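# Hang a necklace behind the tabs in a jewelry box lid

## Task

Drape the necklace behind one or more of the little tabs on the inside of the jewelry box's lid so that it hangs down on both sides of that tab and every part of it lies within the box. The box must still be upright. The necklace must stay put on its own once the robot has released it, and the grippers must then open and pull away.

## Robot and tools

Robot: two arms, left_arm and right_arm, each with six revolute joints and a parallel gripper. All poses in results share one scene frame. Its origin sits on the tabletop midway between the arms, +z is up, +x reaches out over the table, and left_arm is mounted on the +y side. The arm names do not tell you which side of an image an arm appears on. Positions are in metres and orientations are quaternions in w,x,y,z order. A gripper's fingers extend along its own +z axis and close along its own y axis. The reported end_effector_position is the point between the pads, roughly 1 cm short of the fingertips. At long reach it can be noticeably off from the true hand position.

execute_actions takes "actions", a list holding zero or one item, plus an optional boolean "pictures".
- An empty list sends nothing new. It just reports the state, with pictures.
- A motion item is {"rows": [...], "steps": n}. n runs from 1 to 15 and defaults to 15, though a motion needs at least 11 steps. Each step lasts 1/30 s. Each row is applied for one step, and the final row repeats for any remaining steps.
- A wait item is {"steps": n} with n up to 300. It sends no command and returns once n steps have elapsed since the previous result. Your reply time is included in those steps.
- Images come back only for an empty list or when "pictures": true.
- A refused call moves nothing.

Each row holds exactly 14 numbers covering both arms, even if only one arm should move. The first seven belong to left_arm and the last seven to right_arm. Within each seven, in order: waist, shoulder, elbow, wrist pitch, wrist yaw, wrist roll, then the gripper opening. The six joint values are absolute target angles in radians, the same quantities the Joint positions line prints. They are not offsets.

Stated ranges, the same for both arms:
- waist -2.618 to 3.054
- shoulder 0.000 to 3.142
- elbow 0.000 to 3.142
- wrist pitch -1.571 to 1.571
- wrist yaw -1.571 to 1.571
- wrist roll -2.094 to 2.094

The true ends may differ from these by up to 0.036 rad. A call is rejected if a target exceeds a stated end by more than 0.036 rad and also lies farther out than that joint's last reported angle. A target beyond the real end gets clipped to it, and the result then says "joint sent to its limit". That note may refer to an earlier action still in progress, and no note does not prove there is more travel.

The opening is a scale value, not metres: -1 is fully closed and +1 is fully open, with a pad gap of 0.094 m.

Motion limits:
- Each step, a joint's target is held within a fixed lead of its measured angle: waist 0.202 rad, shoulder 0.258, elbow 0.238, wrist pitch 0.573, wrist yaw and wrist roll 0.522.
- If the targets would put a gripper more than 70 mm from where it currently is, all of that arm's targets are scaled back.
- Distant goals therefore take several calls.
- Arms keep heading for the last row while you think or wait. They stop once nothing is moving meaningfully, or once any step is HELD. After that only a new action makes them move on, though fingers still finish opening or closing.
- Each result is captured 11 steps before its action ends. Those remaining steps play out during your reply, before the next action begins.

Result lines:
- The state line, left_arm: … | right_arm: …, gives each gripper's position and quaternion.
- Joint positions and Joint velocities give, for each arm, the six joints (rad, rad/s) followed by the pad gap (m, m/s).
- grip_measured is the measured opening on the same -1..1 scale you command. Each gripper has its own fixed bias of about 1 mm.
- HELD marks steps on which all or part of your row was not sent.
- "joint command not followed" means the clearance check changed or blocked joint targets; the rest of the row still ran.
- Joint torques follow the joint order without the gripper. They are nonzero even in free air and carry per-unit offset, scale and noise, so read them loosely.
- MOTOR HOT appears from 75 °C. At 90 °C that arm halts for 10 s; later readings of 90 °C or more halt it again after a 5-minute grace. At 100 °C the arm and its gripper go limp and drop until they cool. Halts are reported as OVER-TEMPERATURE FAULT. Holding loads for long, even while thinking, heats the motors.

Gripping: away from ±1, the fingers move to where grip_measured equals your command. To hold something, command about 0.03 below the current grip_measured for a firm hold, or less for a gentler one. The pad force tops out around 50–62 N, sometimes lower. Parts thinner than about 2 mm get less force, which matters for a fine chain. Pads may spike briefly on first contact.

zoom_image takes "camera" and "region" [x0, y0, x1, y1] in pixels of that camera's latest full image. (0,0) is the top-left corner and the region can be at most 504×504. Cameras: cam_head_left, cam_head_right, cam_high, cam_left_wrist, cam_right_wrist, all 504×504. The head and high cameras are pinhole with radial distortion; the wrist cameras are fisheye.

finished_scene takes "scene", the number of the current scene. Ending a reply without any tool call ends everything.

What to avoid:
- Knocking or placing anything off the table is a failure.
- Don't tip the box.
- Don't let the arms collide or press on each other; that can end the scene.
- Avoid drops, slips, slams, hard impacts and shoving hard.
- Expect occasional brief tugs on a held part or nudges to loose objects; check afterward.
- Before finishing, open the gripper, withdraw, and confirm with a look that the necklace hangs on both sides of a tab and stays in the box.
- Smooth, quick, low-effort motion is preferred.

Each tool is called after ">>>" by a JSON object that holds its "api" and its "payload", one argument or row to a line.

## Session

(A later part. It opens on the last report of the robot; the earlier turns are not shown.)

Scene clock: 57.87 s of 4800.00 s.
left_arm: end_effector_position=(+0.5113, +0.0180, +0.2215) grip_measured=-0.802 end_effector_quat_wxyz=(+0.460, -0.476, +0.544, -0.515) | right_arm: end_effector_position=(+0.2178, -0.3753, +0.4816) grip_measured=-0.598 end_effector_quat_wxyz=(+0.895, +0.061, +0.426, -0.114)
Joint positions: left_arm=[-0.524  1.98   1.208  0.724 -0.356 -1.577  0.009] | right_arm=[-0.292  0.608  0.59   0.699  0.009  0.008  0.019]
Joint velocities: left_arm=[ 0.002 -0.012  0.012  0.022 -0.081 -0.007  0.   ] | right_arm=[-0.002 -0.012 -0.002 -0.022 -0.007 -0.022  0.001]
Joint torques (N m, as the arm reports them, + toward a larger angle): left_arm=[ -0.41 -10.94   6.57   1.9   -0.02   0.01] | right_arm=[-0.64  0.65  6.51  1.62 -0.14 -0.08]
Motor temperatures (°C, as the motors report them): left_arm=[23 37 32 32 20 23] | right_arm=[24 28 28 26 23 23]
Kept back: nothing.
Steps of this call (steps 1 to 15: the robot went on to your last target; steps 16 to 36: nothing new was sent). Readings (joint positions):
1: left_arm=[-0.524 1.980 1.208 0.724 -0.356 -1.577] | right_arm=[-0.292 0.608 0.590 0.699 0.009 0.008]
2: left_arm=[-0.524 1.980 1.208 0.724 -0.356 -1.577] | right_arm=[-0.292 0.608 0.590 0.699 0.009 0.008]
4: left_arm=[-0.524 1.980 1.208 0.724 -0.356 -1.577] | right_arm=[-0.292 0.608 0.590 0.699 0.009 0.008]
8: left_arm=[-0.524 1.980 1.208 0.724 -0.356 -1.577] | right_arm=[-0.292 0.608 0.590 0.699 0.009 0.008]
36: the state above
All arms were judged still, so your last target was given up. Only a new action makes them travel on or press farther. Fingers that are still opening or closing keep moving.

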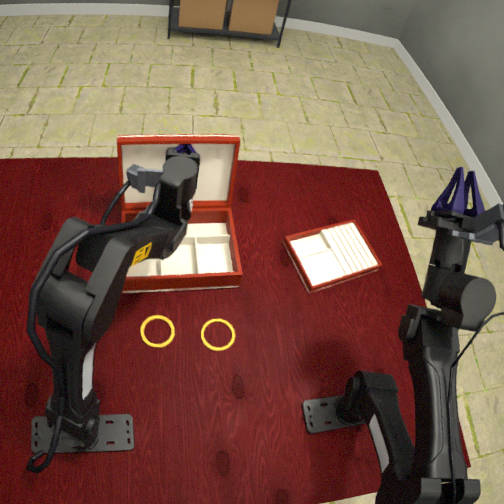

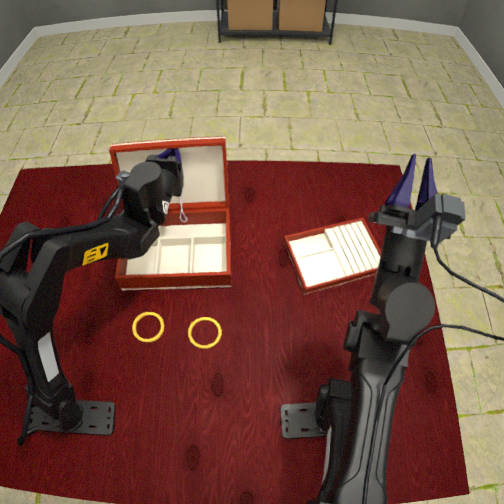

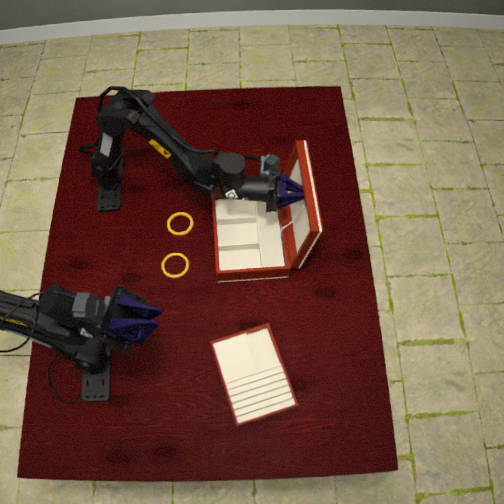

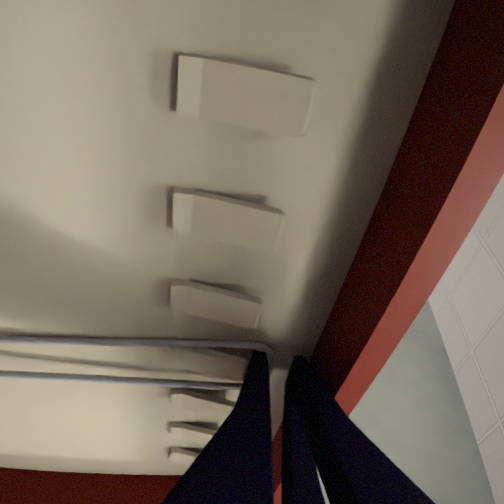

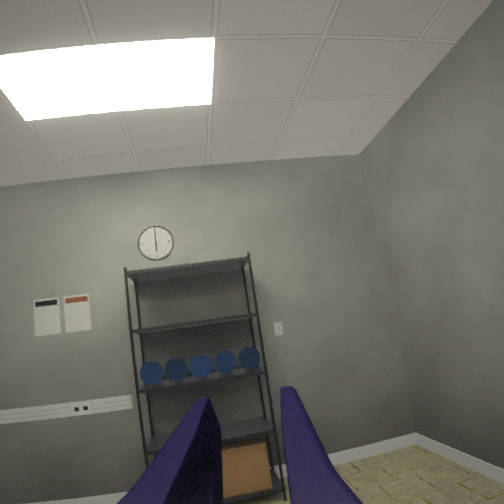

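>>> {"api": "execute_actions", "payload": {
  "actions": [
    {"rows":[[-0.53,1.945,1.165,0.67,-0.36,-1.57,-0.8,-0.3,0.6,0.6,0.7,0,0,-0.6]],"steps":15}
  ]
}}

>>> {"api": "execute_actions", "payload": {
  "actions": [
    {"steps":14}
  ],
  "pictures": true
}}

>>> {"api": "zoom_image", "payload": {
  "camera": "cam_left_wrist",
  "region": [100, 150, 450, 500]
}}

Scene clock: 58.50 s of 4800.00 s.
left_arm: end_effector_position=(+0.5075, +0.0200, +0.2218) grip_measured=-0.802 end_effector_quat_wxyz=(+0.459, -0.477, +0.546, -0.513) | right_arm: end_effector_position=(+0.2178, -0.3753, +0.4816) grip_measured=-0.598 end_effector_quat_wxyz=(+0.895, +0.061, +0.426, -0.114)
Joint positions: left_arm=[-0.524  1.962  1.191  0.716 -0.356 -1.577  0.009] | right_arm=[-0.292  0.608  0.59   0.699  0.009  0.008  0.019]
Joint velocities: left_arm=[ 0.012 -0.12  -0.105 -0.066 -0.007  0.051 -0.   ] | right_arm=[-0.017 -0.002 -0.002  0.022 -0.081  0.051  0.   ]
Joint torques (N m, as the arm reports them, + toward a larger angle): left_arm=[ -0.38 -10.45   6.79   1.81  -0.03   0.02] | right_arm=[-0.72  0.72  6.56  1.7  -0.11 -0.09]
Motor temperatures (°C, as the motors report them): left_arm=[23 38 32 32 20 23] | right_arm=[24 28 28 26 23 23]
Steps of this call (steps 1 to 15: nothing new was sent; steps 16 to 19: the first 4 steps of this action). Readings (joint positions):
16: left_arm=[-0.524 1.978 1.205 0.722 -0.356 -1.577] | right_arm=[-0.292 0.608 0.590 0.699 0.009 0.008]
17: left_arm=[-0.524 1.972 1.199 0.721 -0.356 -1.577] | right_arm=[-0.292 0.608 0.590 0.699 0.009 0.008]
19: the state above

Scene clock: 58.97 s of 4800.00 s.
left_arm: end_effector_position=(+0.5069, +0.0203, +0.2216) grip_measured=-0.802 end_effector_quat_wxyz=(+0.459, -0.477, +0.547, -0.512) | right_arm: end_effector_position=(+0.2178, -0.3753, +0.4816) grip_measured=-0.598 end_effector_quat_wxyz=(+0.895, +0.061, +0.426, -0.114)
Joint positions: left_arm=[-0.524  1.959  1.189  0.712 -0.356 -1.577  0.009] | right_arm=[-0.292  0.608  0.59   0.699  0.009  0.008  0.019]
Joint velocities: left_arm=[-0.012  0.002 -0.007  0.037  0.066 -0.007 -0.   ] | right_arm=[ 0.002 -0.007 -0.007  0.022  0.022  0.007  0.001]
Joint torques (N m, as the arm reports them, + toward a larger angle): left_arm=[ -0.42 -10.71   6.53   1.72  -0.02   0.02] | right_arm=[-0.69  0.62  6.61  1.66 -0.11 -0.06]
Motor temperatures (°C, as the motors report them): left_arm=[23 38 31 32 20 23] | right_arm=[24 28 28 26 23 23]
Kept back: nothing.
Steps of this call (steps 1 to 11: the last 11 steps of your previous action; steps 12 to 14: the robot went on to your last target). Readings (joint positions):
1: left_arm=[-0.524 1.960 1.189 0.714 -0.356 -1.577] | right_arm=[-0.292 0.608 0.590 0.699 0.009 0.008]
2: left_arm=[-0.524 1.959 1.189 0.713 -0.356 -1.577] | right_arm=[-0.292 0.608 0.590 0.699 0.009 0.008]
4: left_arm=[-0.524 1.959 1.189 0.712 -0.356 -1.577] | right_arm=[-0.292 0.608 0.590 0.699 0.009 0.008]
8: left_arm=[-0.524 1.959 1.189 0.712 -0.356 -1.577] | right_arm=[-0.292 0.608 0.590 0.699 0.009 0.008]
14: the state above

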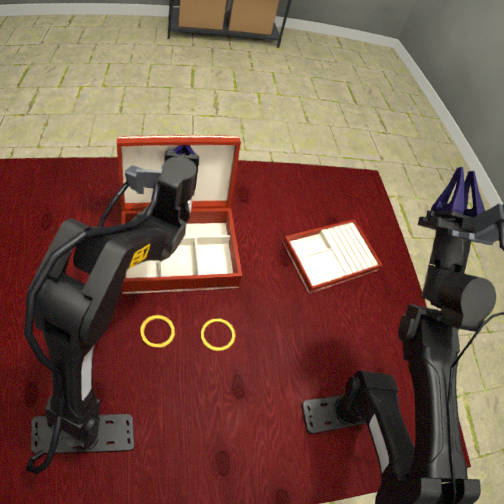

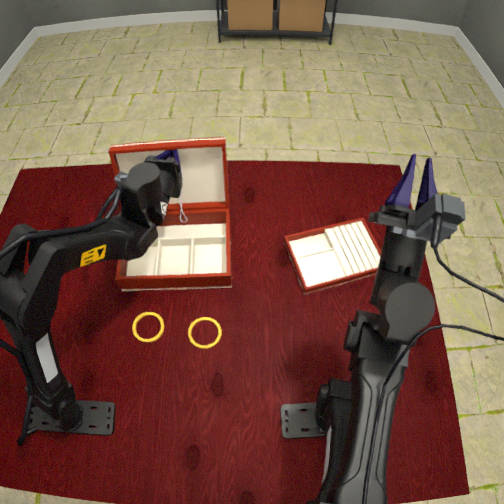

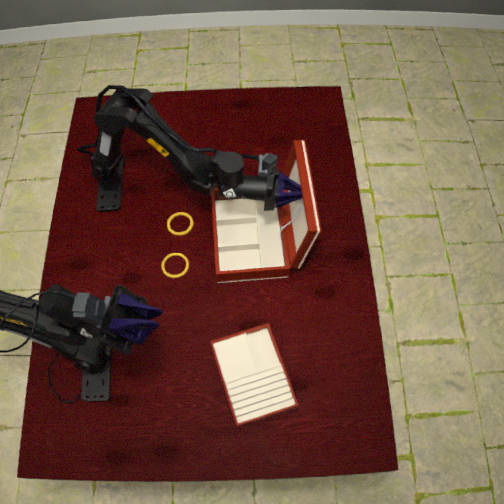

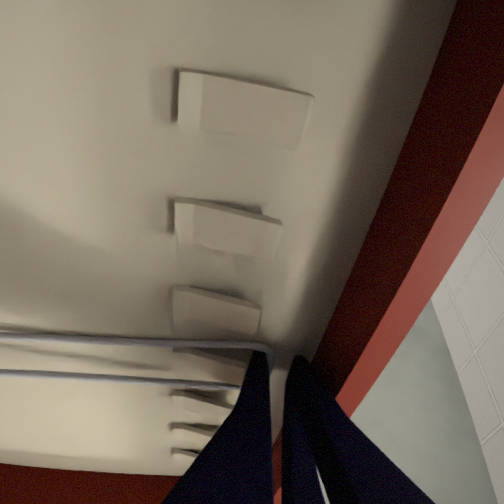

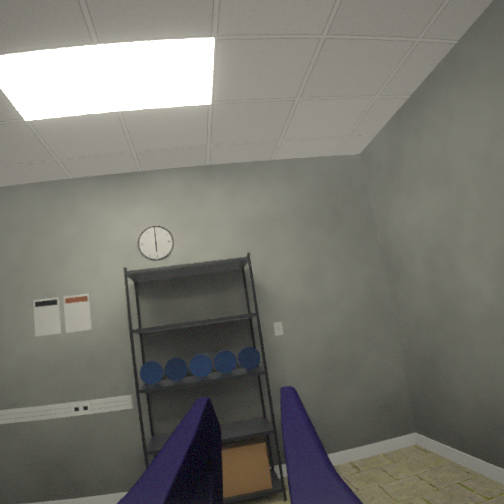

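Region (100, 150, 450, 500) of cam_left_wrist's 504x504 image, scaled by 1.440, with more detail than that image has.

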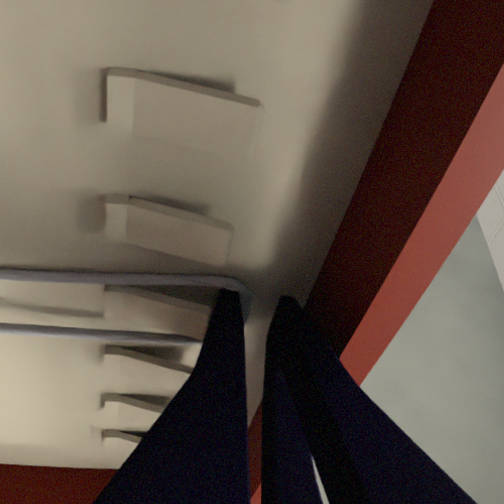

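>>> {"api": "execute_actions", "payload": {
  "actions": [
    {"rows":[[-0.53,1.955,1.25,0.58,-0.36,-1.57,-0.8,-0.3,0.6,0.6,0.7,0,0,-0.6],[-0.53,1.95,1.31,0.44,-0.36,-1.57,-0.8,-0.3,0.6,0.6,0.7,0,0,-0.6]],"steps":15}
  ]
}}

>>> {"api": "execute_actions", "payload": {
  "actions": [
    {"steps":14}
  ],
  "pictures": true
}}

>>> {"api": "zoom_image", "payload": {
  "camera": "cam_left_wrist",
  "region": [100, 150, 450, 500]
}}

Scene clock: 60.87 s of 4800.00 s.
left_arm: end_effector_position=(+0.5132, +0.0175, +0.2227) grip_measured=-0.802 end_effector_quat_wxyz=(+0.451, -0.485, +0.566, -0.491) | right_arm: end_effector_position=(+0.2178, -0.3753, +0.4816) grip_measured=-0.598 end_effector_quat_wxyz=(+0.895, +0.061, +0.426, -0.114)
Joint positions: left_arm=[-0.524  1.959  1.259  0.581 -0.358 -1.577  0.009] | right_arm=[-0.292  0.608  0.59   0.699  0.009  0.008  0.019]
Joint velocities: left_arm=[ 0.007 -0.012  0.432 -0.974 -0.022  0.022  0.001] | right_arm=[ 0.007  0.002  0.002 -0.051 -0.037  0.022 -0.002]
Joint torques (N m, as the arm reports them, + toward a larger angle): left_arm=[ -0.37 -10.61  10.76   2.24   0.05   0.04] | right_arm=[-0.58  0.74  6.6   1.66 -0.13 -0.11]
Motor temperatures (°C, as the motors report them): left_arm=[23 39 31 32 20 23] | right_arm=[24 28 28 26 23 23]
Steps of this call (steps 1 to 15: the robot went on to your last target; steps 16 to 53: nothing new was sent; steps 54 to 57: the first 4 steps of this action). Readings (joint positions):
54: left_arm=[-0.524 1.959 1.194 0.703 -0.356 -1.577] | right_arm=[-0.292 0.608 0.590 0.699 0.009 0.008]
55: left_arm=[-0.524 1.959 1.213 0.667 -0.357 -1.577] | right_arm=[-0.292 0.608 0.590 0.699 0.009 0.008]
57: the state above

Scene clock: 61.33 s of 4800.00 s.
left_arm: end_effector_position=(+0.5152, +0.0164, +0.2210) grip_measured=-0.802 end_effector_quat_wxyz=(+0.446, -0.489, +0.578, -0.477) | right_arm: end_effector_position=(+0.2178, -0.3753, +0.4816) grip_measured=-0.598 end_effector_quat_wxyz=(+0.895, +0.061, +0.426, -0.114)
Joint positions: left_arm=[-0.524  1.959  1.291  0.511 -0.358 -1.577  0.009] | right_arm=[-0.292  0.608  0.59   0.699  0.009  0.008  0.019]
Joint velocities: left_arm=[-0.022  0.012  0.002 -0.022 -0.007  0.022 -0.001] | right_arm=[-0.012 -0.017 -0.012 -0.066 -0.051  0.022 -0.   ]
Joint torques (N m, as the arm reports them, + toward a larger angle): left_arm=[ -0.37 -10.64  10.43   1.47  -0.04   0.03] | right_arm=[-0.75  0.84  6.57  1.67 -0.12 -0.11]
Motor temperatures (°C, as the motors report them): left_arm=[23 39 31 32 20 23] | right_arm=[24 28 28 26 23 23]
Kept back: nothing.
Steps of this call (steps 1 to 11: the last 11 steps of your previous action; steps 12 to 14: the robot went on to your last target). Readings (joint positions):
1: left_arm=[-0.524 1.959 1.270 0.557 -0.358 -1.577] | right_arm=[-0.292 0.608 0.590 0.699 0.009 0.008]
2: left_arm=[-0.524 1.959 1.277 0.541 -0.358 -1.577] | right_arm=[-0.292 0.608 0.590 0.699 0.009 0.008]
4: left_arm=[-0.524 1.959 1.285 0.524 -0.358 -1.577] | right_arm=[-0.292 0.608 0.590 0.699 0.009 0.008]
8: left_arm=[-0.524 1.959 1.290 0.513 -0.358 -1.577] | right_arm=[-0.292 0.608 0.590 0.699 0.009 0.008]
14: the state above

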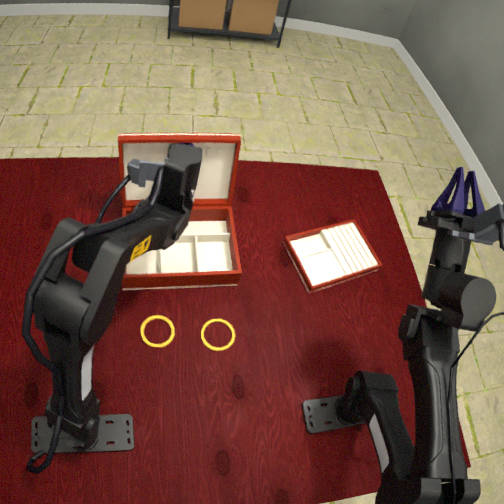

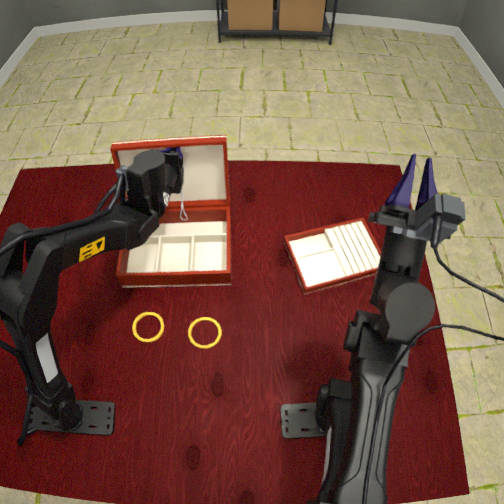

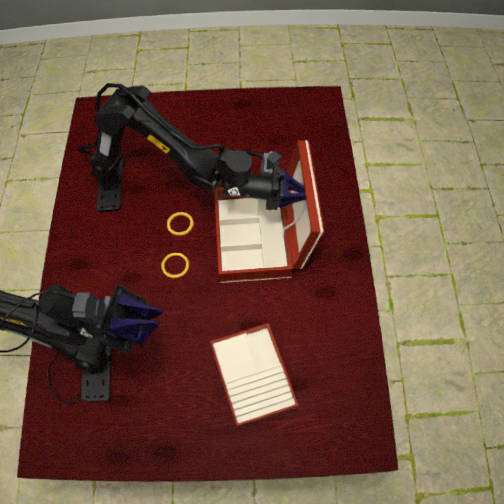

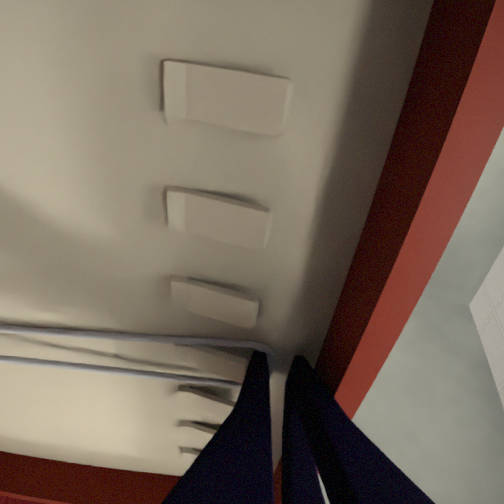

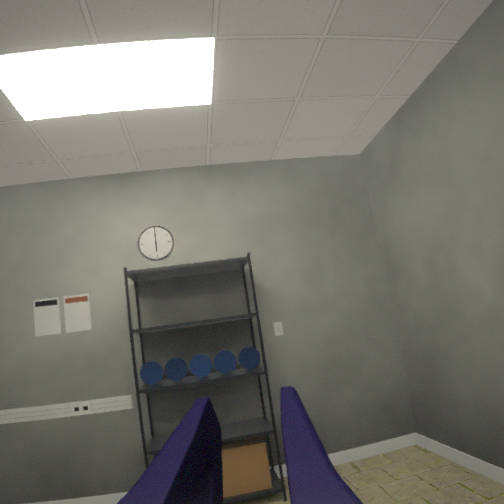

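Region (100, 150, 450, 500) of cam_left_wrist's 504x504 image, scaled by 1.440, with more detail than that image has.

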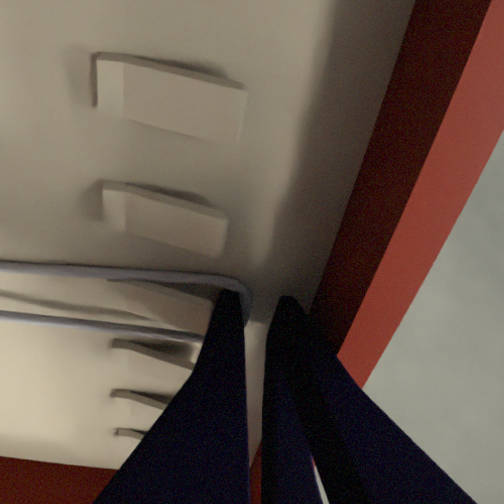

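>>> {"api": "execute_actions", "payload": {
  "actions": [
    {"rows":[[-0.53,1.94,1.36,0.36,-0.36,-1.57,-0.8,-0.3,0.6,0.6,0.7,0,0,-0.6],[-0.53,1.925,1.41,0.22,-0.36,-1.57,-0.8,-0.3,0.6,0.6,0.7,0,0,-0.6]],"steps":15}
  ]
}}

>>> {"api": "execute_actions", "payload": {
  "actions": [
    {"steps":14}
  ],
  "pictures": true
}}

>>> {"api": "zoom_image", "payload": {
  "camera": "cam_left_wrist",
  "region": [100, 150, 450, 500]
}}

Scene clock: 61.90 s of 4800.00 s.
left_arm: end_effector_position=(+0.5179, +0.0152, +0.2222) grip_measured=-0.802 end_effector_quat_wxyz=(+0.436, -0.496, +0.599, -0.453) | right_arm: end_effector_position=(+0.2178, -0.3753, +0.4816) grip_measured=-0.598 end_effector_quat_wxyz=(+0.895, +0.061, +0.426, -0.114)
Joint positions: left_arm=[-0.524  1.956  1.36   0.369 -0.359 -1.577  0.009] | right_arm=[-0.292  0.608  0.59   0.699  0.009  0.008  0.019]
Joint velocities: left_arm=[-0.002 -0.081  0.374 -0.989  0.022 -0.007  0.   ] | right_arm=[ 0.012  0.007 -0.017  0.022 -0.066  0.007  0.   ]
Joint torques (N m, as the arm reports them, + toward a larger angle): left_arm=[ -0.42 -12.    11.38   2.07  -0.01   0.02] | right_arm=[-0.75  0.65  6.52  1.66 -0.12 -0.11]
Motor temperatures (°C, as the motors report them): left_arm=[23 39 31 32 20 23] | right_arm=[24 28 28 26 23 23]
Steps of this call (steps 1 to 13: the robot went on to your last target; steps 14 to 17: the first 4 steps of this action). Readings (joint positions):
14: left_arm=[-0.524 1.958 1.298 0.499 -0.359 -1.577] | right_arm=[-0.292 0.608 0.590 0.699 0.009 0.008]
15: left_arm=[-0.524 1.958 1.319 0.458 -0.359 -1.577] | right_arm=[-0.292 0.608 0.590 0.699 0.009 0.008]
17: the state above

Scene clock: 62.37 s of 4800.00 s.
left_arm: end_effector_position=(+0.5161, +0.0158, +0.2219) grip_measured=-0.802 end_effector_quat_wxyz=(+0.427, -0.502, +0.611, -0.437) | right_arm: end_effector_position=(+0.2178, -0.3753, +0.4816) grip_measured=-0.598 end_effector_quat_wxyz=(+0.895, +0.061, +0.426, -0.114)
Joint positions: left_arm=[-0.524  1.945  1.388  0.285 -0.357 -1.582  0.009] | right_arm=[-0.292  0.608  0.59   0.699  0.009  0.008  0.019]
Joint velocities: left_arm=[-0.012 -0.022  0.007 -0.051 -0.037 -0.037 -0.   ] | right_arm=[ 0.007 -0.002  0.007 -0.022 -0.007 -0.081 -0.001]
Joint torques (N m, as the arm reports them, + toward a larger angle): left_arm=[ -0.39 -11.52  11.     1.51  -0.07   0.06] | right_arm=[-0.91  0.73  6.35  1.68 -0.15 -0.07]
Motor temperatures (°C, as the motors report them): left_arm=[23 39 32 32 20 23] | right_arm=[24 28 28 26 23 23]
Kept back: nothing.
Steps of this call (steps 1 to 11: the last 11 steps of your previous action; steps 12 to 14: the robot went on to your last target). Readings (joint positions):
1: left_arm=[-0.524 1.953 1.369 0.343 -0.359 -1.577] | right_arm=[-0.292 0.608 0.590 0.699 0.009 0.008]
2: left_arm=[-0.524 1.949 1.375 0.323 -0.358 -1.578] | right_arm=[-0.292 0.608 0.590 0.699 0.009 0.008]
4: left_arm=[-0.524 1.946 1.382 0.301 -0.357 -1.579] | right_arm=[-0.292 0.608 0.590 0.699 0.009 0.008]
8: left_arm=[-0.524 1.945 1.387 0.288 -0.357 -1.581] | right_arm=[-0.292 0.608 0.590 0.699 0.009 0.008]
14: the state above

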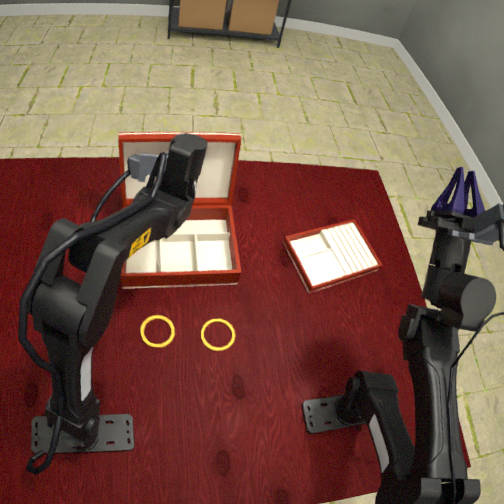

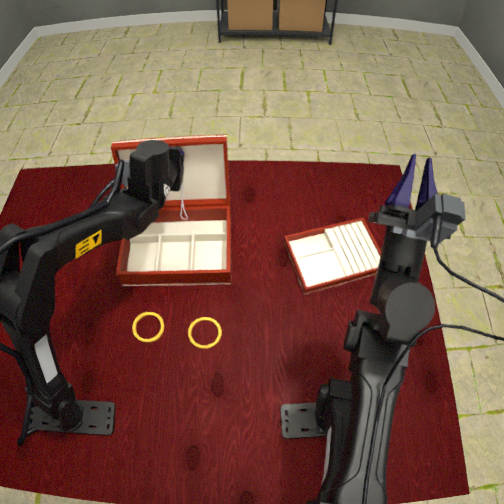

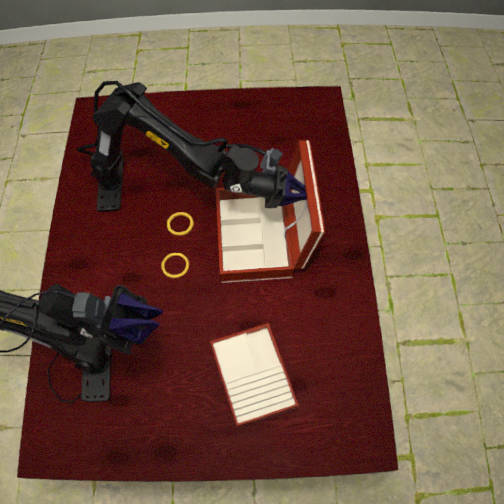

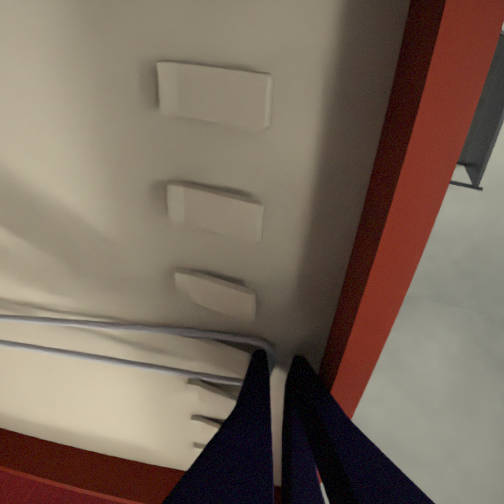

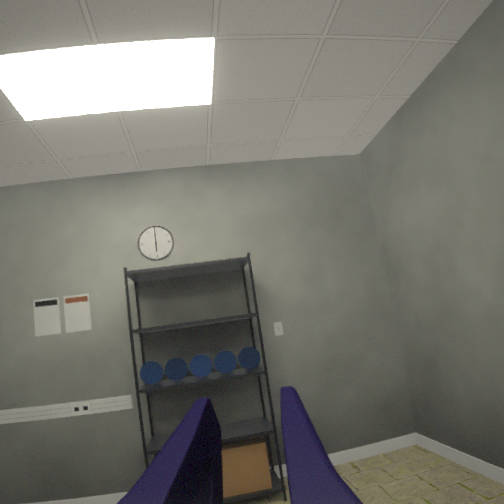

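Region (100, 150, 450, 500) of cam_left_wrist's 504x504 image, scaled by 1.440, with more detail than that image has.

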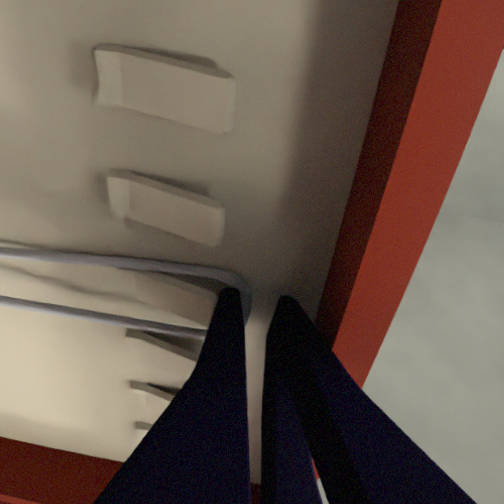

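>>> {"api": "execute_actions", "payload": {
  "actions": [
    {"rows":[[-0.53,1.965,1.44,0.2,-0.36,-1.57,-0.85,-0.3,0.6,0.6,0.7,0,0,-0.6]],"steps":15}
  ]
}}

>>> {"api": "execute_actions", "payload": {
  "actions": [
    {"steps":12}
  ],
  "pictures": true
}}

>>> {"api": "zoom_image", "payload": {
  "camera": "cam_left_wrist",
  "region": [100, 150, 450, 500]
}}

Scene clock: 63.00 s of 4800.00 s.
left_arm: end_effector_position=(+0.5166, +0.0156, +0.2217) grip_measured=-0.848 end_effector_quat_wxyz=(+0.425, -0.504, +0.617, -0.431) | right_arm: end_effector_position=(+0.2178, -0.3753, +0.4816) grip_measured=-0.598 end_effector_quat_wxyz=(+0.895, +0.061, +0.426, -0.114)
Joint positions: left_arm=[-0.524  1.947  1.407  0.251 -0.357 -1.582  0.007] | right_arm=[-0.292  0.608  0.59   0.699  0.009  0.008  0.019]
Joint velocities: left_arm=[-0.002  0.002  0.066 -0.125  0.007 -0.037  0.   ] | right_arm=[-0.012  0.012 -0.002 -0.037 -0.037  0.007 -0.001]
Joint torques (N m, as the arm reports them, + toward a larger angle): left_arm=[-0.33 -8.73 11.64  1.86 -0.07  0.05] | right_arm=[-0.79  0.64  6.61  1.66 -0.09 -0.08]
Motor temperatures (°C, as the motors report them): left_arm=[23 40 32 32 20 23] | right_arm=[24 28 28 26 23 23]
Steps of this call (steps 1 to 15: the robot went on to your last target; steps 16 to 19: the first 4 steps of this action). Readings (joint positions):
16: left_arm=[-0.524 1.945 1.392 0.279 -0.357 -1.582] | right_arm=[-0.292 0.608 0.590 0.699 0.009 0.008]
17: left_arm=[-0.524 1.946 1.399 0.267 -0.357 -1.582] | right_arm=[-0.292 0.608 0.590 0.699 0.009 0.008]
19: the state above

Scene clock: 63.40 s of 4800.00 s.
left_arm: end_effector_position=(+0.5165, +0.0156, +0.2214) grip_measured=-0.849 end_effector_quat_wxyz=(+0.424, -0.504, +0.619, -0.428) | right_arm: end_effector_position=(+0.2178, -0.3753, +0.4816) grip_measured=-0.598 end_effector_quat_wxyz=(+0.895, +0.061, +0.426, -0.114)
Joint positions: left_arm=[-0.524  1.947  1.412  0.238 -0.357 -1.582  0.007] | right_arm=[-0.292  0.608  0.59   0.699  0.009  0.008  0.019]
Joint velocities: left_arm=[-0.012 -0.012  0.017 -0.037 -0.066 -0.051  0.001] | right_arm=[-0.002  0.007  0.007  0.007 -0.037  0.066 -0.001]
Joint torques (N m, as the arm reports them, + toward a larger angle): left_arm=[-0.42 -8.74 11.48  1.79 -0.07  0.05] | right_arm=[-0.72  0.73  6.65  1.69 -0.13 -0.09]
Motor temperatures (°C, as the motors report them): left_arm=[23 40 32 32 20 23] | right_arm=[24 28 28 26 23 23]
Kept back: nothing.
Steps of this call (steps 1 to 11: the last 11 steps of your previous action; step 12: the robot went on to your last target). Readings (joint positions):
1: left_arm=[-0.524 1.947 1.409 0.246 -0.357 -1.582] | right_arm=[-0.292 0.608 0.590 0.699 0.009 0.008]
2: left_arm=[-0.524 1.947 1.410 0.244 -0.357 -1.582] | right_arm=[-0.292 0.608 0.590 0.699 0.009 0.008]
4: left_arm=[-0.524 1.947 1.411 0.240 -0.357 -1.582] | right_arm=[-0.292 0.608 0.590 0.699 0.009 0.008]
8: left_arm=[-0.524 1.947 1.412 0.238 -0.357 -1.582] | right_arm=[-0.292 0.608 0.590 0.699 0.009 0.008]
12: the state above

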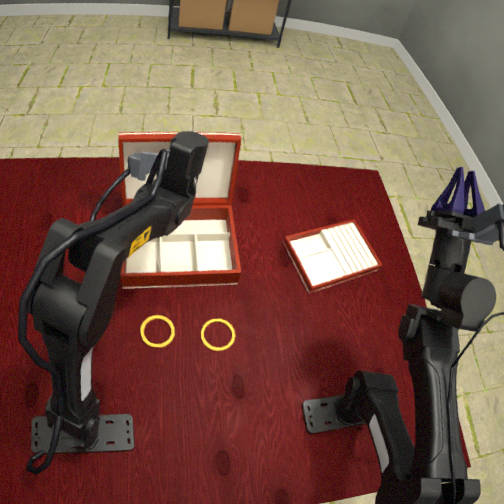

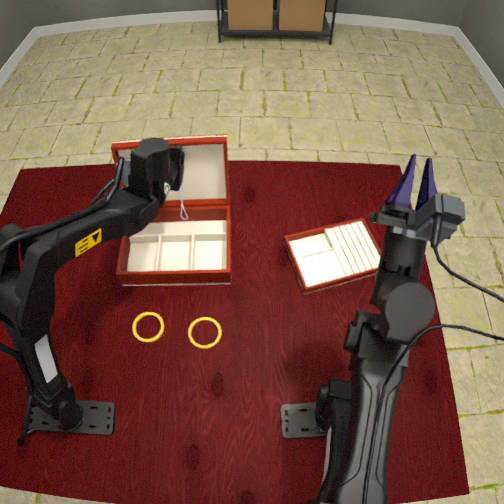

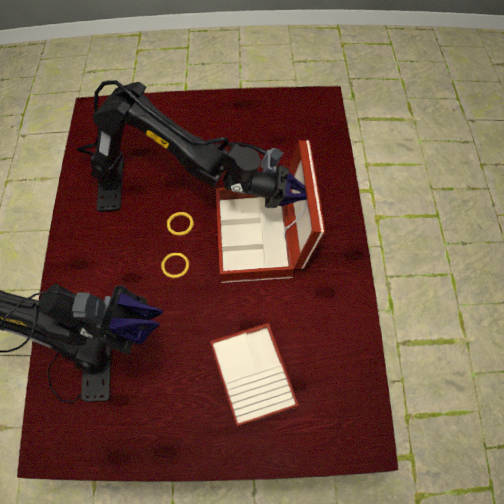

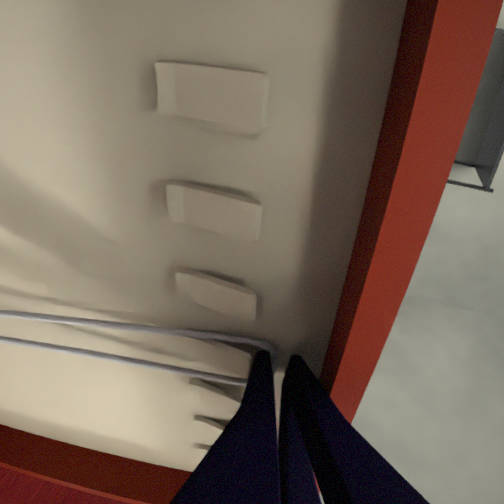

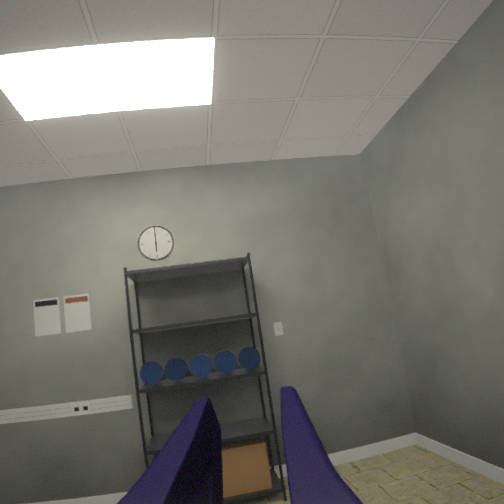

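Region (100, 150, 450, 500) of cam_left_wrist's 504x504 image, scaled by 1.440, with more detail than that image has.

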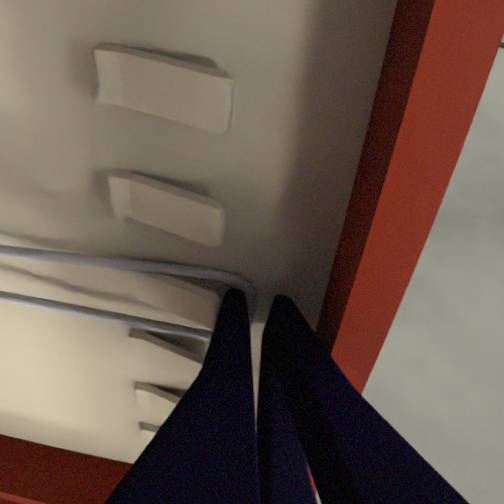

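>>> {"api": "execute_actions", "payload": {
  "actions": [
    {"rows":[[-0.53,1.89,1.35,0.22,-0.36,-1.57,-0.75,-0.3,0.6,0.6,0.7,0,0,-0.6]],"steps":15}
  ]
}}

>>> {"api": "execute_actions", "payload": {
  "actions": [
    {"steps":12}
  ],
  "pictures": true
}}

>>> {"api": "zoom_image", "payload": {
  "camera": "cam_left_wrist",
  "region": [100, 150, 450, 500]
}}

Scene clock: 64.03 s of 4800.00 s.
left_arm: end_effector_position=(+0.5099, +0.0186, +0.2220) grip_measured=-0.765 end_effector_quat_wxyz=(+0.421, -0.507, +0.616, -0.431) | right_arm: end_effector_position=(+0.2178, -0.3753, +0.4816) grip_measured=-0.598 end_effector_quat_wxyz=(+0.895, +0.061, +0.426, -0.114)
Joint positions: left_arm=[-0.524  1.92   1.375  0.249 -0.355 -1.591  0.011] | right_arm=[-0.292  0.608  0.59   0.699  0.009  0.008  0.019]
Joint velocities: left_arm=[ 0.002 -0.144 -0.188 -0.051  0.022 -0.081  0.001] | right_arm=[-0.007  0.012 -0.012  0.007  0.066 -0.007 -0.001]
Joint torques (N m, as the arm reports them, + toward a larger angle): left_arm=[ -0.41 -11.4    8.02   1.87  -0.09   0.2 ] | right_arm=[-0.62  0.71  6.53  1.68 -0.11 -0.09]
Motor temperatures (°C, as the motors report them): left_arm=[23 40 32 32 20 23] | right_arm=[24 28 28 26 23 23]
Steps of this call (steps 1 to 15: the robot went on to your last target; steps 16 to 19: the first 4 steps of this action). Readings (joint positions):
16: left_arm=[-0.524 1.943 1.406 0.242 -0.356 -1.582] | right_arm=[-0.292 0.608 0.590 0.699 0.009 0.008]
17: left_arm=[-0.524 1.934 1.394 0.247 -0.355 -1.585] | right_arm=[-0.292 0.608 0.590 0.699 0.009 0.008]
19: the state above

Scene clock: 64.43 s of 4800.00 s.
left_arm: end_effector_position=(+0.5087, +0.0192, +0.2217) grip_measured=-0.764 end_effector_quat_wxyz=(+0.419, -0.509, +0.615, -0.433) | right_arm: end_effector_position=(+0.2178, -0.3753, +0.4816) grip_measured=-0.598 end_effector_quat_wxyz=(+0.895, +0.061, +0.426, -0.114)
Joint positions: left_arm=[-0.524  1.915  1.369  0.249 -0.355 -1.599  0.011] | right_arm=[-0.292  0.608  0.59   0.699  0.009  0.008  0.019]
Joint velocities: left_arm=[-0.007  0.002  0.017 -0.037 -0.007  0.022  0.   ] | right_arm=[-0.017  0.002 -0.007 -0.022  0.051  0.007 -0.001]
Joint torques (N m, as the arm reports them, + toward a larger angle): left_arm=[ -0.4  -11.66   7.48   1.86  -0.11   0.22] | right_arm=[-0.64  0.78  6.44  1.68 -0.09 -0.15]
Motor temperatures (°C, as the motors report them): left_arm=[23 40 32 32 20 23] | right_arm=[24 28 28 26 23 23]
Kept back: nothing.
Steps of this call (steps 1 to 11: the last 11 steps of your previous action; step 12: the robot went on to your last target). Readings (joint positions):
1: left_arm=[-0.524 1.917 1.371 0.249 -0.355 -1.593] | right_arm=[-0.292 0.608 0.590 0.699 0.009 0.008]
2: left_arm=[-0.524 1.915 1.370 0.249 -0.355 -1.595] | right_arm=[-0.292 0.608 0.590 0.699 0.009 0.008]
4: left_arm=[-0.524 1.915 1.369 0.249 -0.355 -1.597] | right_arm=[-0.292 0.608 0.590 0.699 0.009 0.008]
8: left_arm=[-0.524 1.915 1.369 0.249 -0.355 -1.599] | right_arm=[-0.292 0.608 0.590 0.699 0.009 0.008]
12: the state above

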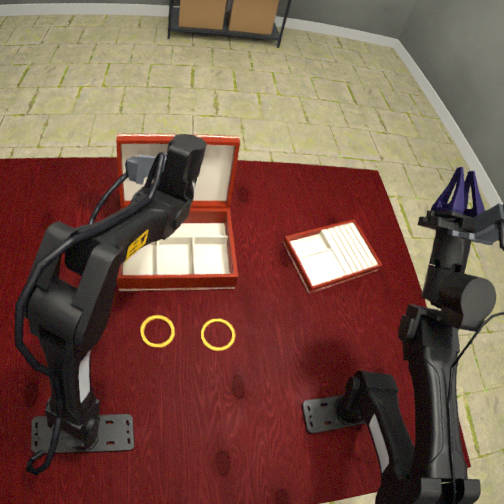

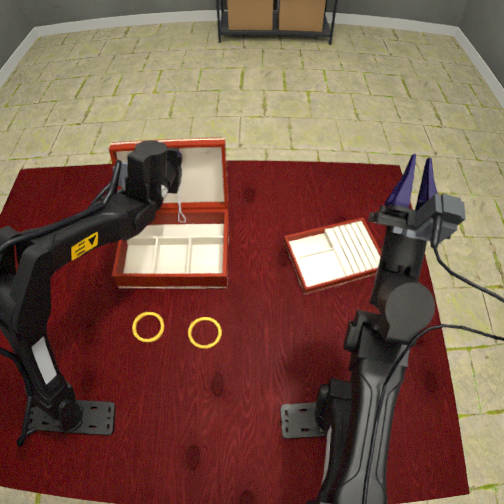

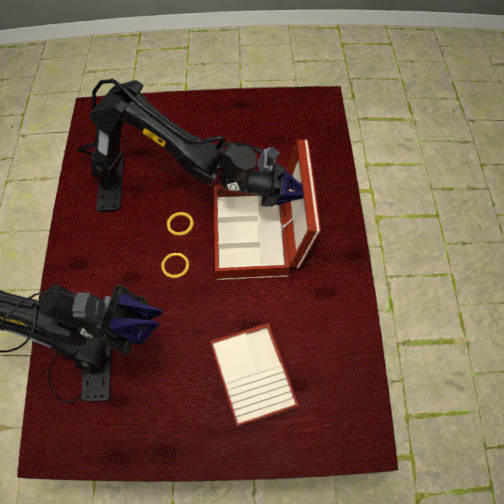

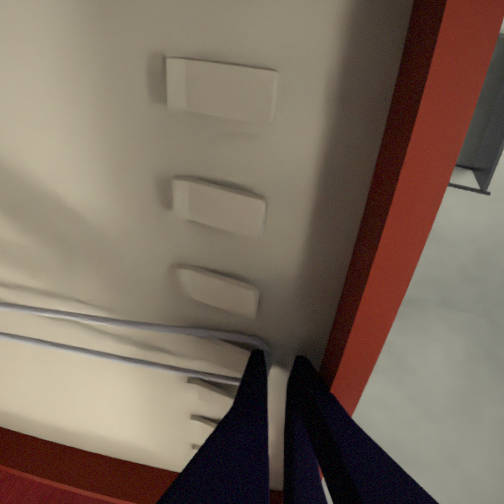

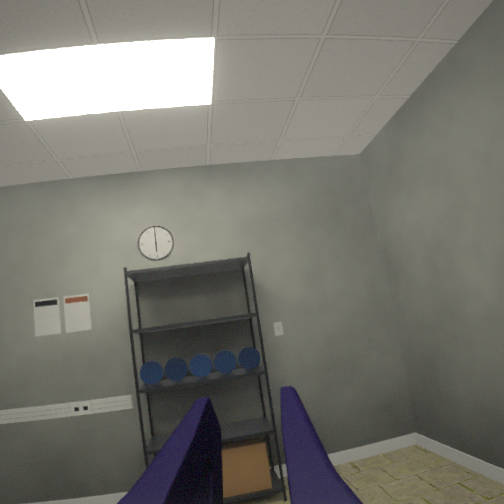

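Region (100, 150, 450, 500) of cam_left_wrist's 504x504 image, scaled by 1.440, with more detail than that image has.

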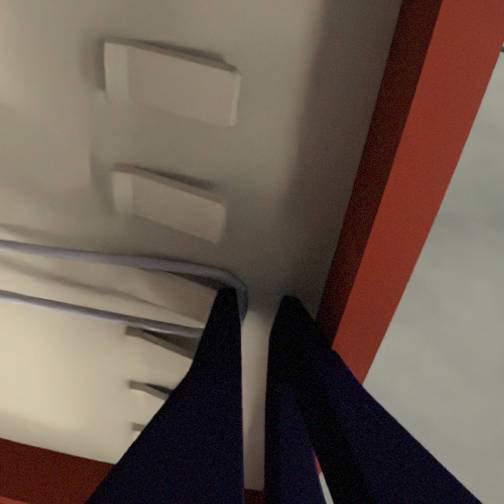

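>>> {"api": "execute_actions", "payload": {
  "actions": [
    {"rows":[[-0.53,1.96,1.43,0.24,-0.36,-1.57,-0.88,-0.3,0.6,0.6,0.7,0,0,-0.6]],"steps":15}
  ]
}}

>>> {"api": "execute_actions", "payload": {
  "actions": [
    {"rows":[[-0.53,1.96,1.43,0.24,-0.3,-1.57,-0.88,-0.3,0.6,0.6,0.7,0,0,-0.6],[-0.53,1.96,1.43,0.24,-0.3,-1.57,-0.88,-0.3,0.6,0.6,0.7,0,0,-0.6],[-0.53,1.96,1.43,0.24,-0.3,-1.57,-0.88,-0.3,0.6,0.6,0.7,0,0,-0.6],[-0.53,1.96,1.43,0.24,-0.24,-1.57,-0.88,-0.3,0.6,0.6,0.7,0,0,-0.6]],"steps":15}
  ]
}}

>>> {"api": "execute_actions", "payload": {
  "actions": [
    {"steps":12}
  ],
  "pictures": true
}}

>>> {"api": "zoom_image", "payload": {
  "camera": "cam_left_wrist",
  "region": [100, 150, 450, 500]
}}

Scene clock: 66.50 s of 4800.00 s.
left_arm: end_effector_position=(+0.5142, +0.0164, +0.2207) grip_measured=-0.878 end_effector_quat_wxyz=(+0.421, -0.507, +0.616, -0.432) | right_arm: end_effector_position=(+0.2178, -0.3753, +0.4816) grip_measured=-0.598 end_effector_quat_wxyz=(+0.895, +0.061, +0.426, -0.114)
Joint positions: left_arm=[-0.524  1.939  1.396  0.247 -0.355 -1.594  0.006] | right_arm=[-0.292  0.608  0.59   0.699  0.009  0.008  0.019]
Joint velocities: left_arm=[ 0.002  0.12   0.105  0.037 -0.037  0.125  0.   ] | right_arm=[-0.012  0.007 -0.017  0.007 -0.022 -0.051 -0.001]
Joint torques (N m, as the arm reports them, + toward a larger angle): left_arm=[-0.37 -8.97 11.48  2.08 -0.07  0.11] | right_arm=[-0.62  0.79  6.72  1.64 -0.11 -0.13]
Motor temperatures (°C, as the motors report them): left_arm=[23 41 32 32 20 23] | right_arm=[24 28 28 26 23 23]
Steps of this call (steps 1 to 15: the robot went on to your last target; steps 16 to 58: nothing new was sent; steps 59 to 62: the first 4 steps of this action). Readings (joint positions):
59: left_arm=[-0.524 1.919 1.374 0.248 -0.355 -1.599] | right_arm=[-0.292 0.608 0.590 0.699 0.009 0.008]
60: left_arm=[-0.524 1.926 1.383 0.247 -0.355 -1.597] | right_arm=[-0.292 0.608 0.590 0.699 0.009 0.008]
62: the state above

Scene clock: 67.00 s of 4800.00 s.
left_arm: end_effector_position=(+0.5141, +0.0103, +0.2192) grip_measured=-0.878 end_effector_quat_wxyz=(+0.411, -0.499, +0.624, -0.438) | right_arm: end_effector_position=(+0.2178, -0.3753, +0.4816) grip_measured=-0.598 end_effector_quat_wxyz=(+0.895, +0.061, +0.426, -0.114)
Joint positions: left_arm=[-0.524  1.943  1.399  0.247 -0.323 -1.588  0.006] | right_arm=[-0.292  0.608  0.59   0.699  0.009  0.008  0.019]
Joint velocities: left_arm=[ 0.007 -0.007  0.017 -0.022  0.535 -0.051 -0.001] | right_arm=[-0.002  0.002  0.002  0.007 -0.007 -0.037  0.   ]
Joint torques (N m, as the arm reports them, + toward a larger angle): left_arm=[-0.4  -8.77 11.78  2.05  0.1   0.12] | right_arm=[-0.74  0.75  6.62  1.68 -0.12 -0.09]
Motor temperatures (°C, as the motors report them): left_arm=[23 41 32 32 20 23] | right_arm=[24 28 28 26 23 23]
Steps of this call (steps 1 to 11: the last 11 steps of your previous action; steps 12 to 15: the first 4 steps of this action). Readings (joint positions):
12: left_arm=[-0.524 1.943 1.399 0.247 -0.349 -1.588] | right_arm=[-0.292 0.608 0.590 0.699 0.009 0.008]
13: left_arm=[-0.524 1.943 1.399 0.247 -0.342 -1.588] | right_arm=[-0.292 0.608 0.590 0.699 0.009 0.008]
15: the state above

Scene clock: 67.40 s of 4800.00 s.
left_arm: end_effector_position=(+0.5127, +0.0006, +0.2200) grip_measured=-0.879 end_effector_quat_wxyz=(+0.395, -0.486, +0.634, -0.454) | right_arm: end_effector_position=(+0.2178, -0.3753, +0.4816) grip_measured=-0.598 end_effector_quat_wxyz=(+0.895, +0.061, +0.426, -0.114)
Joint positions: left_arm=[-0.524  1.943  1.399  0.254 -0.268 -1.587  0.006] | right_arm=[-0.292  0.608  0.59   0.699  0.009  0.008  0.019]
Joint velocities: left_arm=[-0.002 -0.042 -0.012  0.037  0.007  0.007  0.   ] | right_arm=[ 0.007 -0.012  0.002 -0.007 -0.037 -0.051 -0.001]
Joint torques (N m, as the arm reports them, + toward a larger angle): left_arm=[-0.44 -8.8  11.78  2.03  0.32  0.1 ] | right_arm=[-0.54  0.7   6.49  1.69 -0.11 -0.09]
Motor temperatures (°C, as the motors report them): left_arm=[23 41 32 32 20 23] | right_arm=[24 28 28 26 23 23]
Kept back: nothing.
Steps of this call (steps 1 to 11: the last 11 steps of your previous action; step 12: the robot went on to your last target). Readings (joint positions):
1: left_arm=[-0.524 1.943 1.399 0.247 -0.309 -1.588] | right_arm=[-0.292 0.608 0.590 0.699 0.009 0.008]
2: left_arm=[-0.524 1.943 1.399 0.247 -0.302 -1.587] | right_arm=[-0.292 0.608 0.590 0.699 0.009 0.008]
4: left_arm=[-0.524 1.943 1.399 0.249 -0.289 -1.587] | right_arm=[-0.292 0.608 0.590 0.699 0.009 0.008]
8: left_arm=[-0.524 1.943 1.399 0.253 -0.272 -1.587] | right_arm=[-0.292 0.608 0.590 0.699 0.009 0.008]
12: the state above

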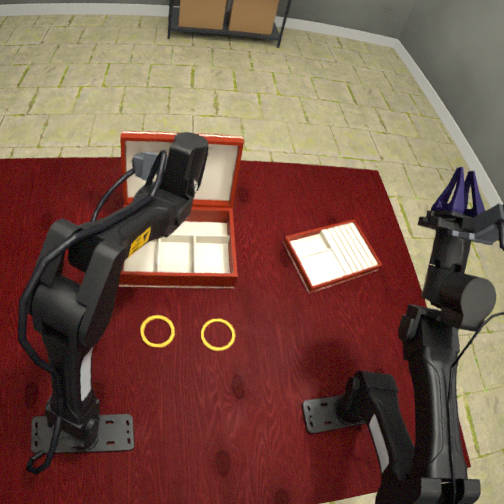

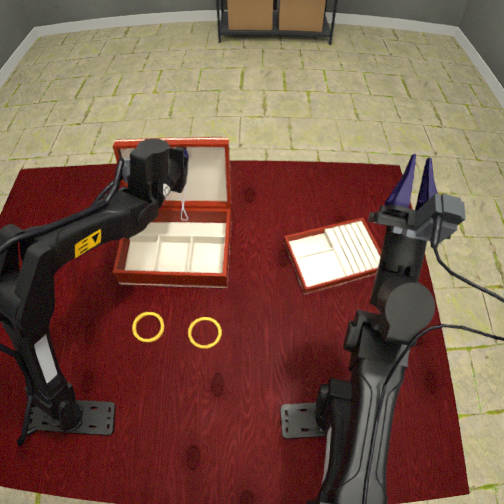

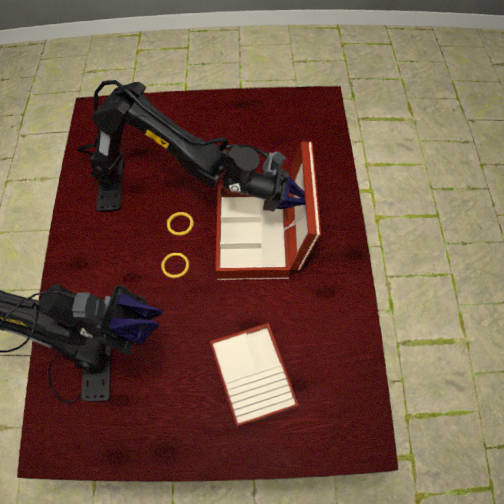

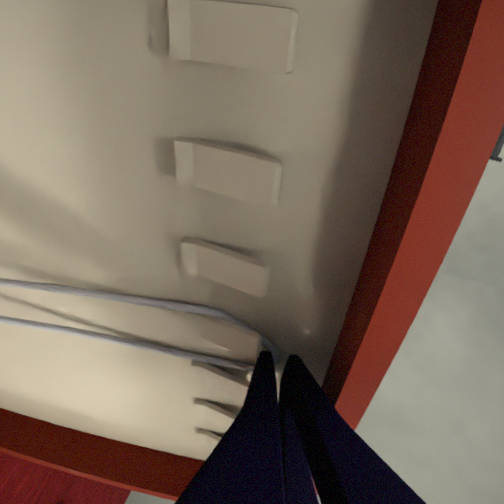

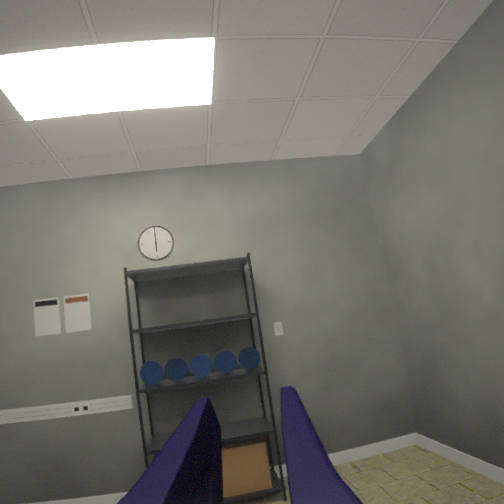

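Region (100, 150, 450, 500) of cam_left_wrist's 504x504 image, scaled by 1.440, with more detail than that image has.

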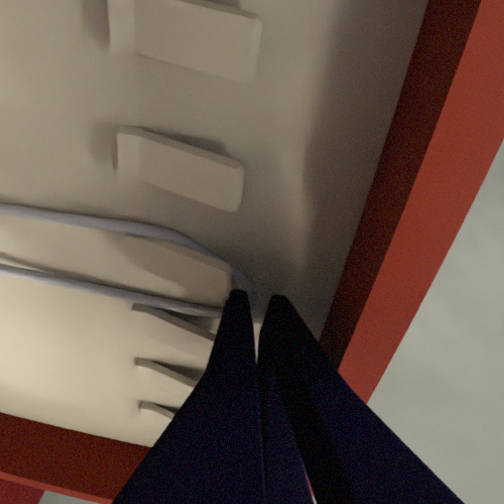

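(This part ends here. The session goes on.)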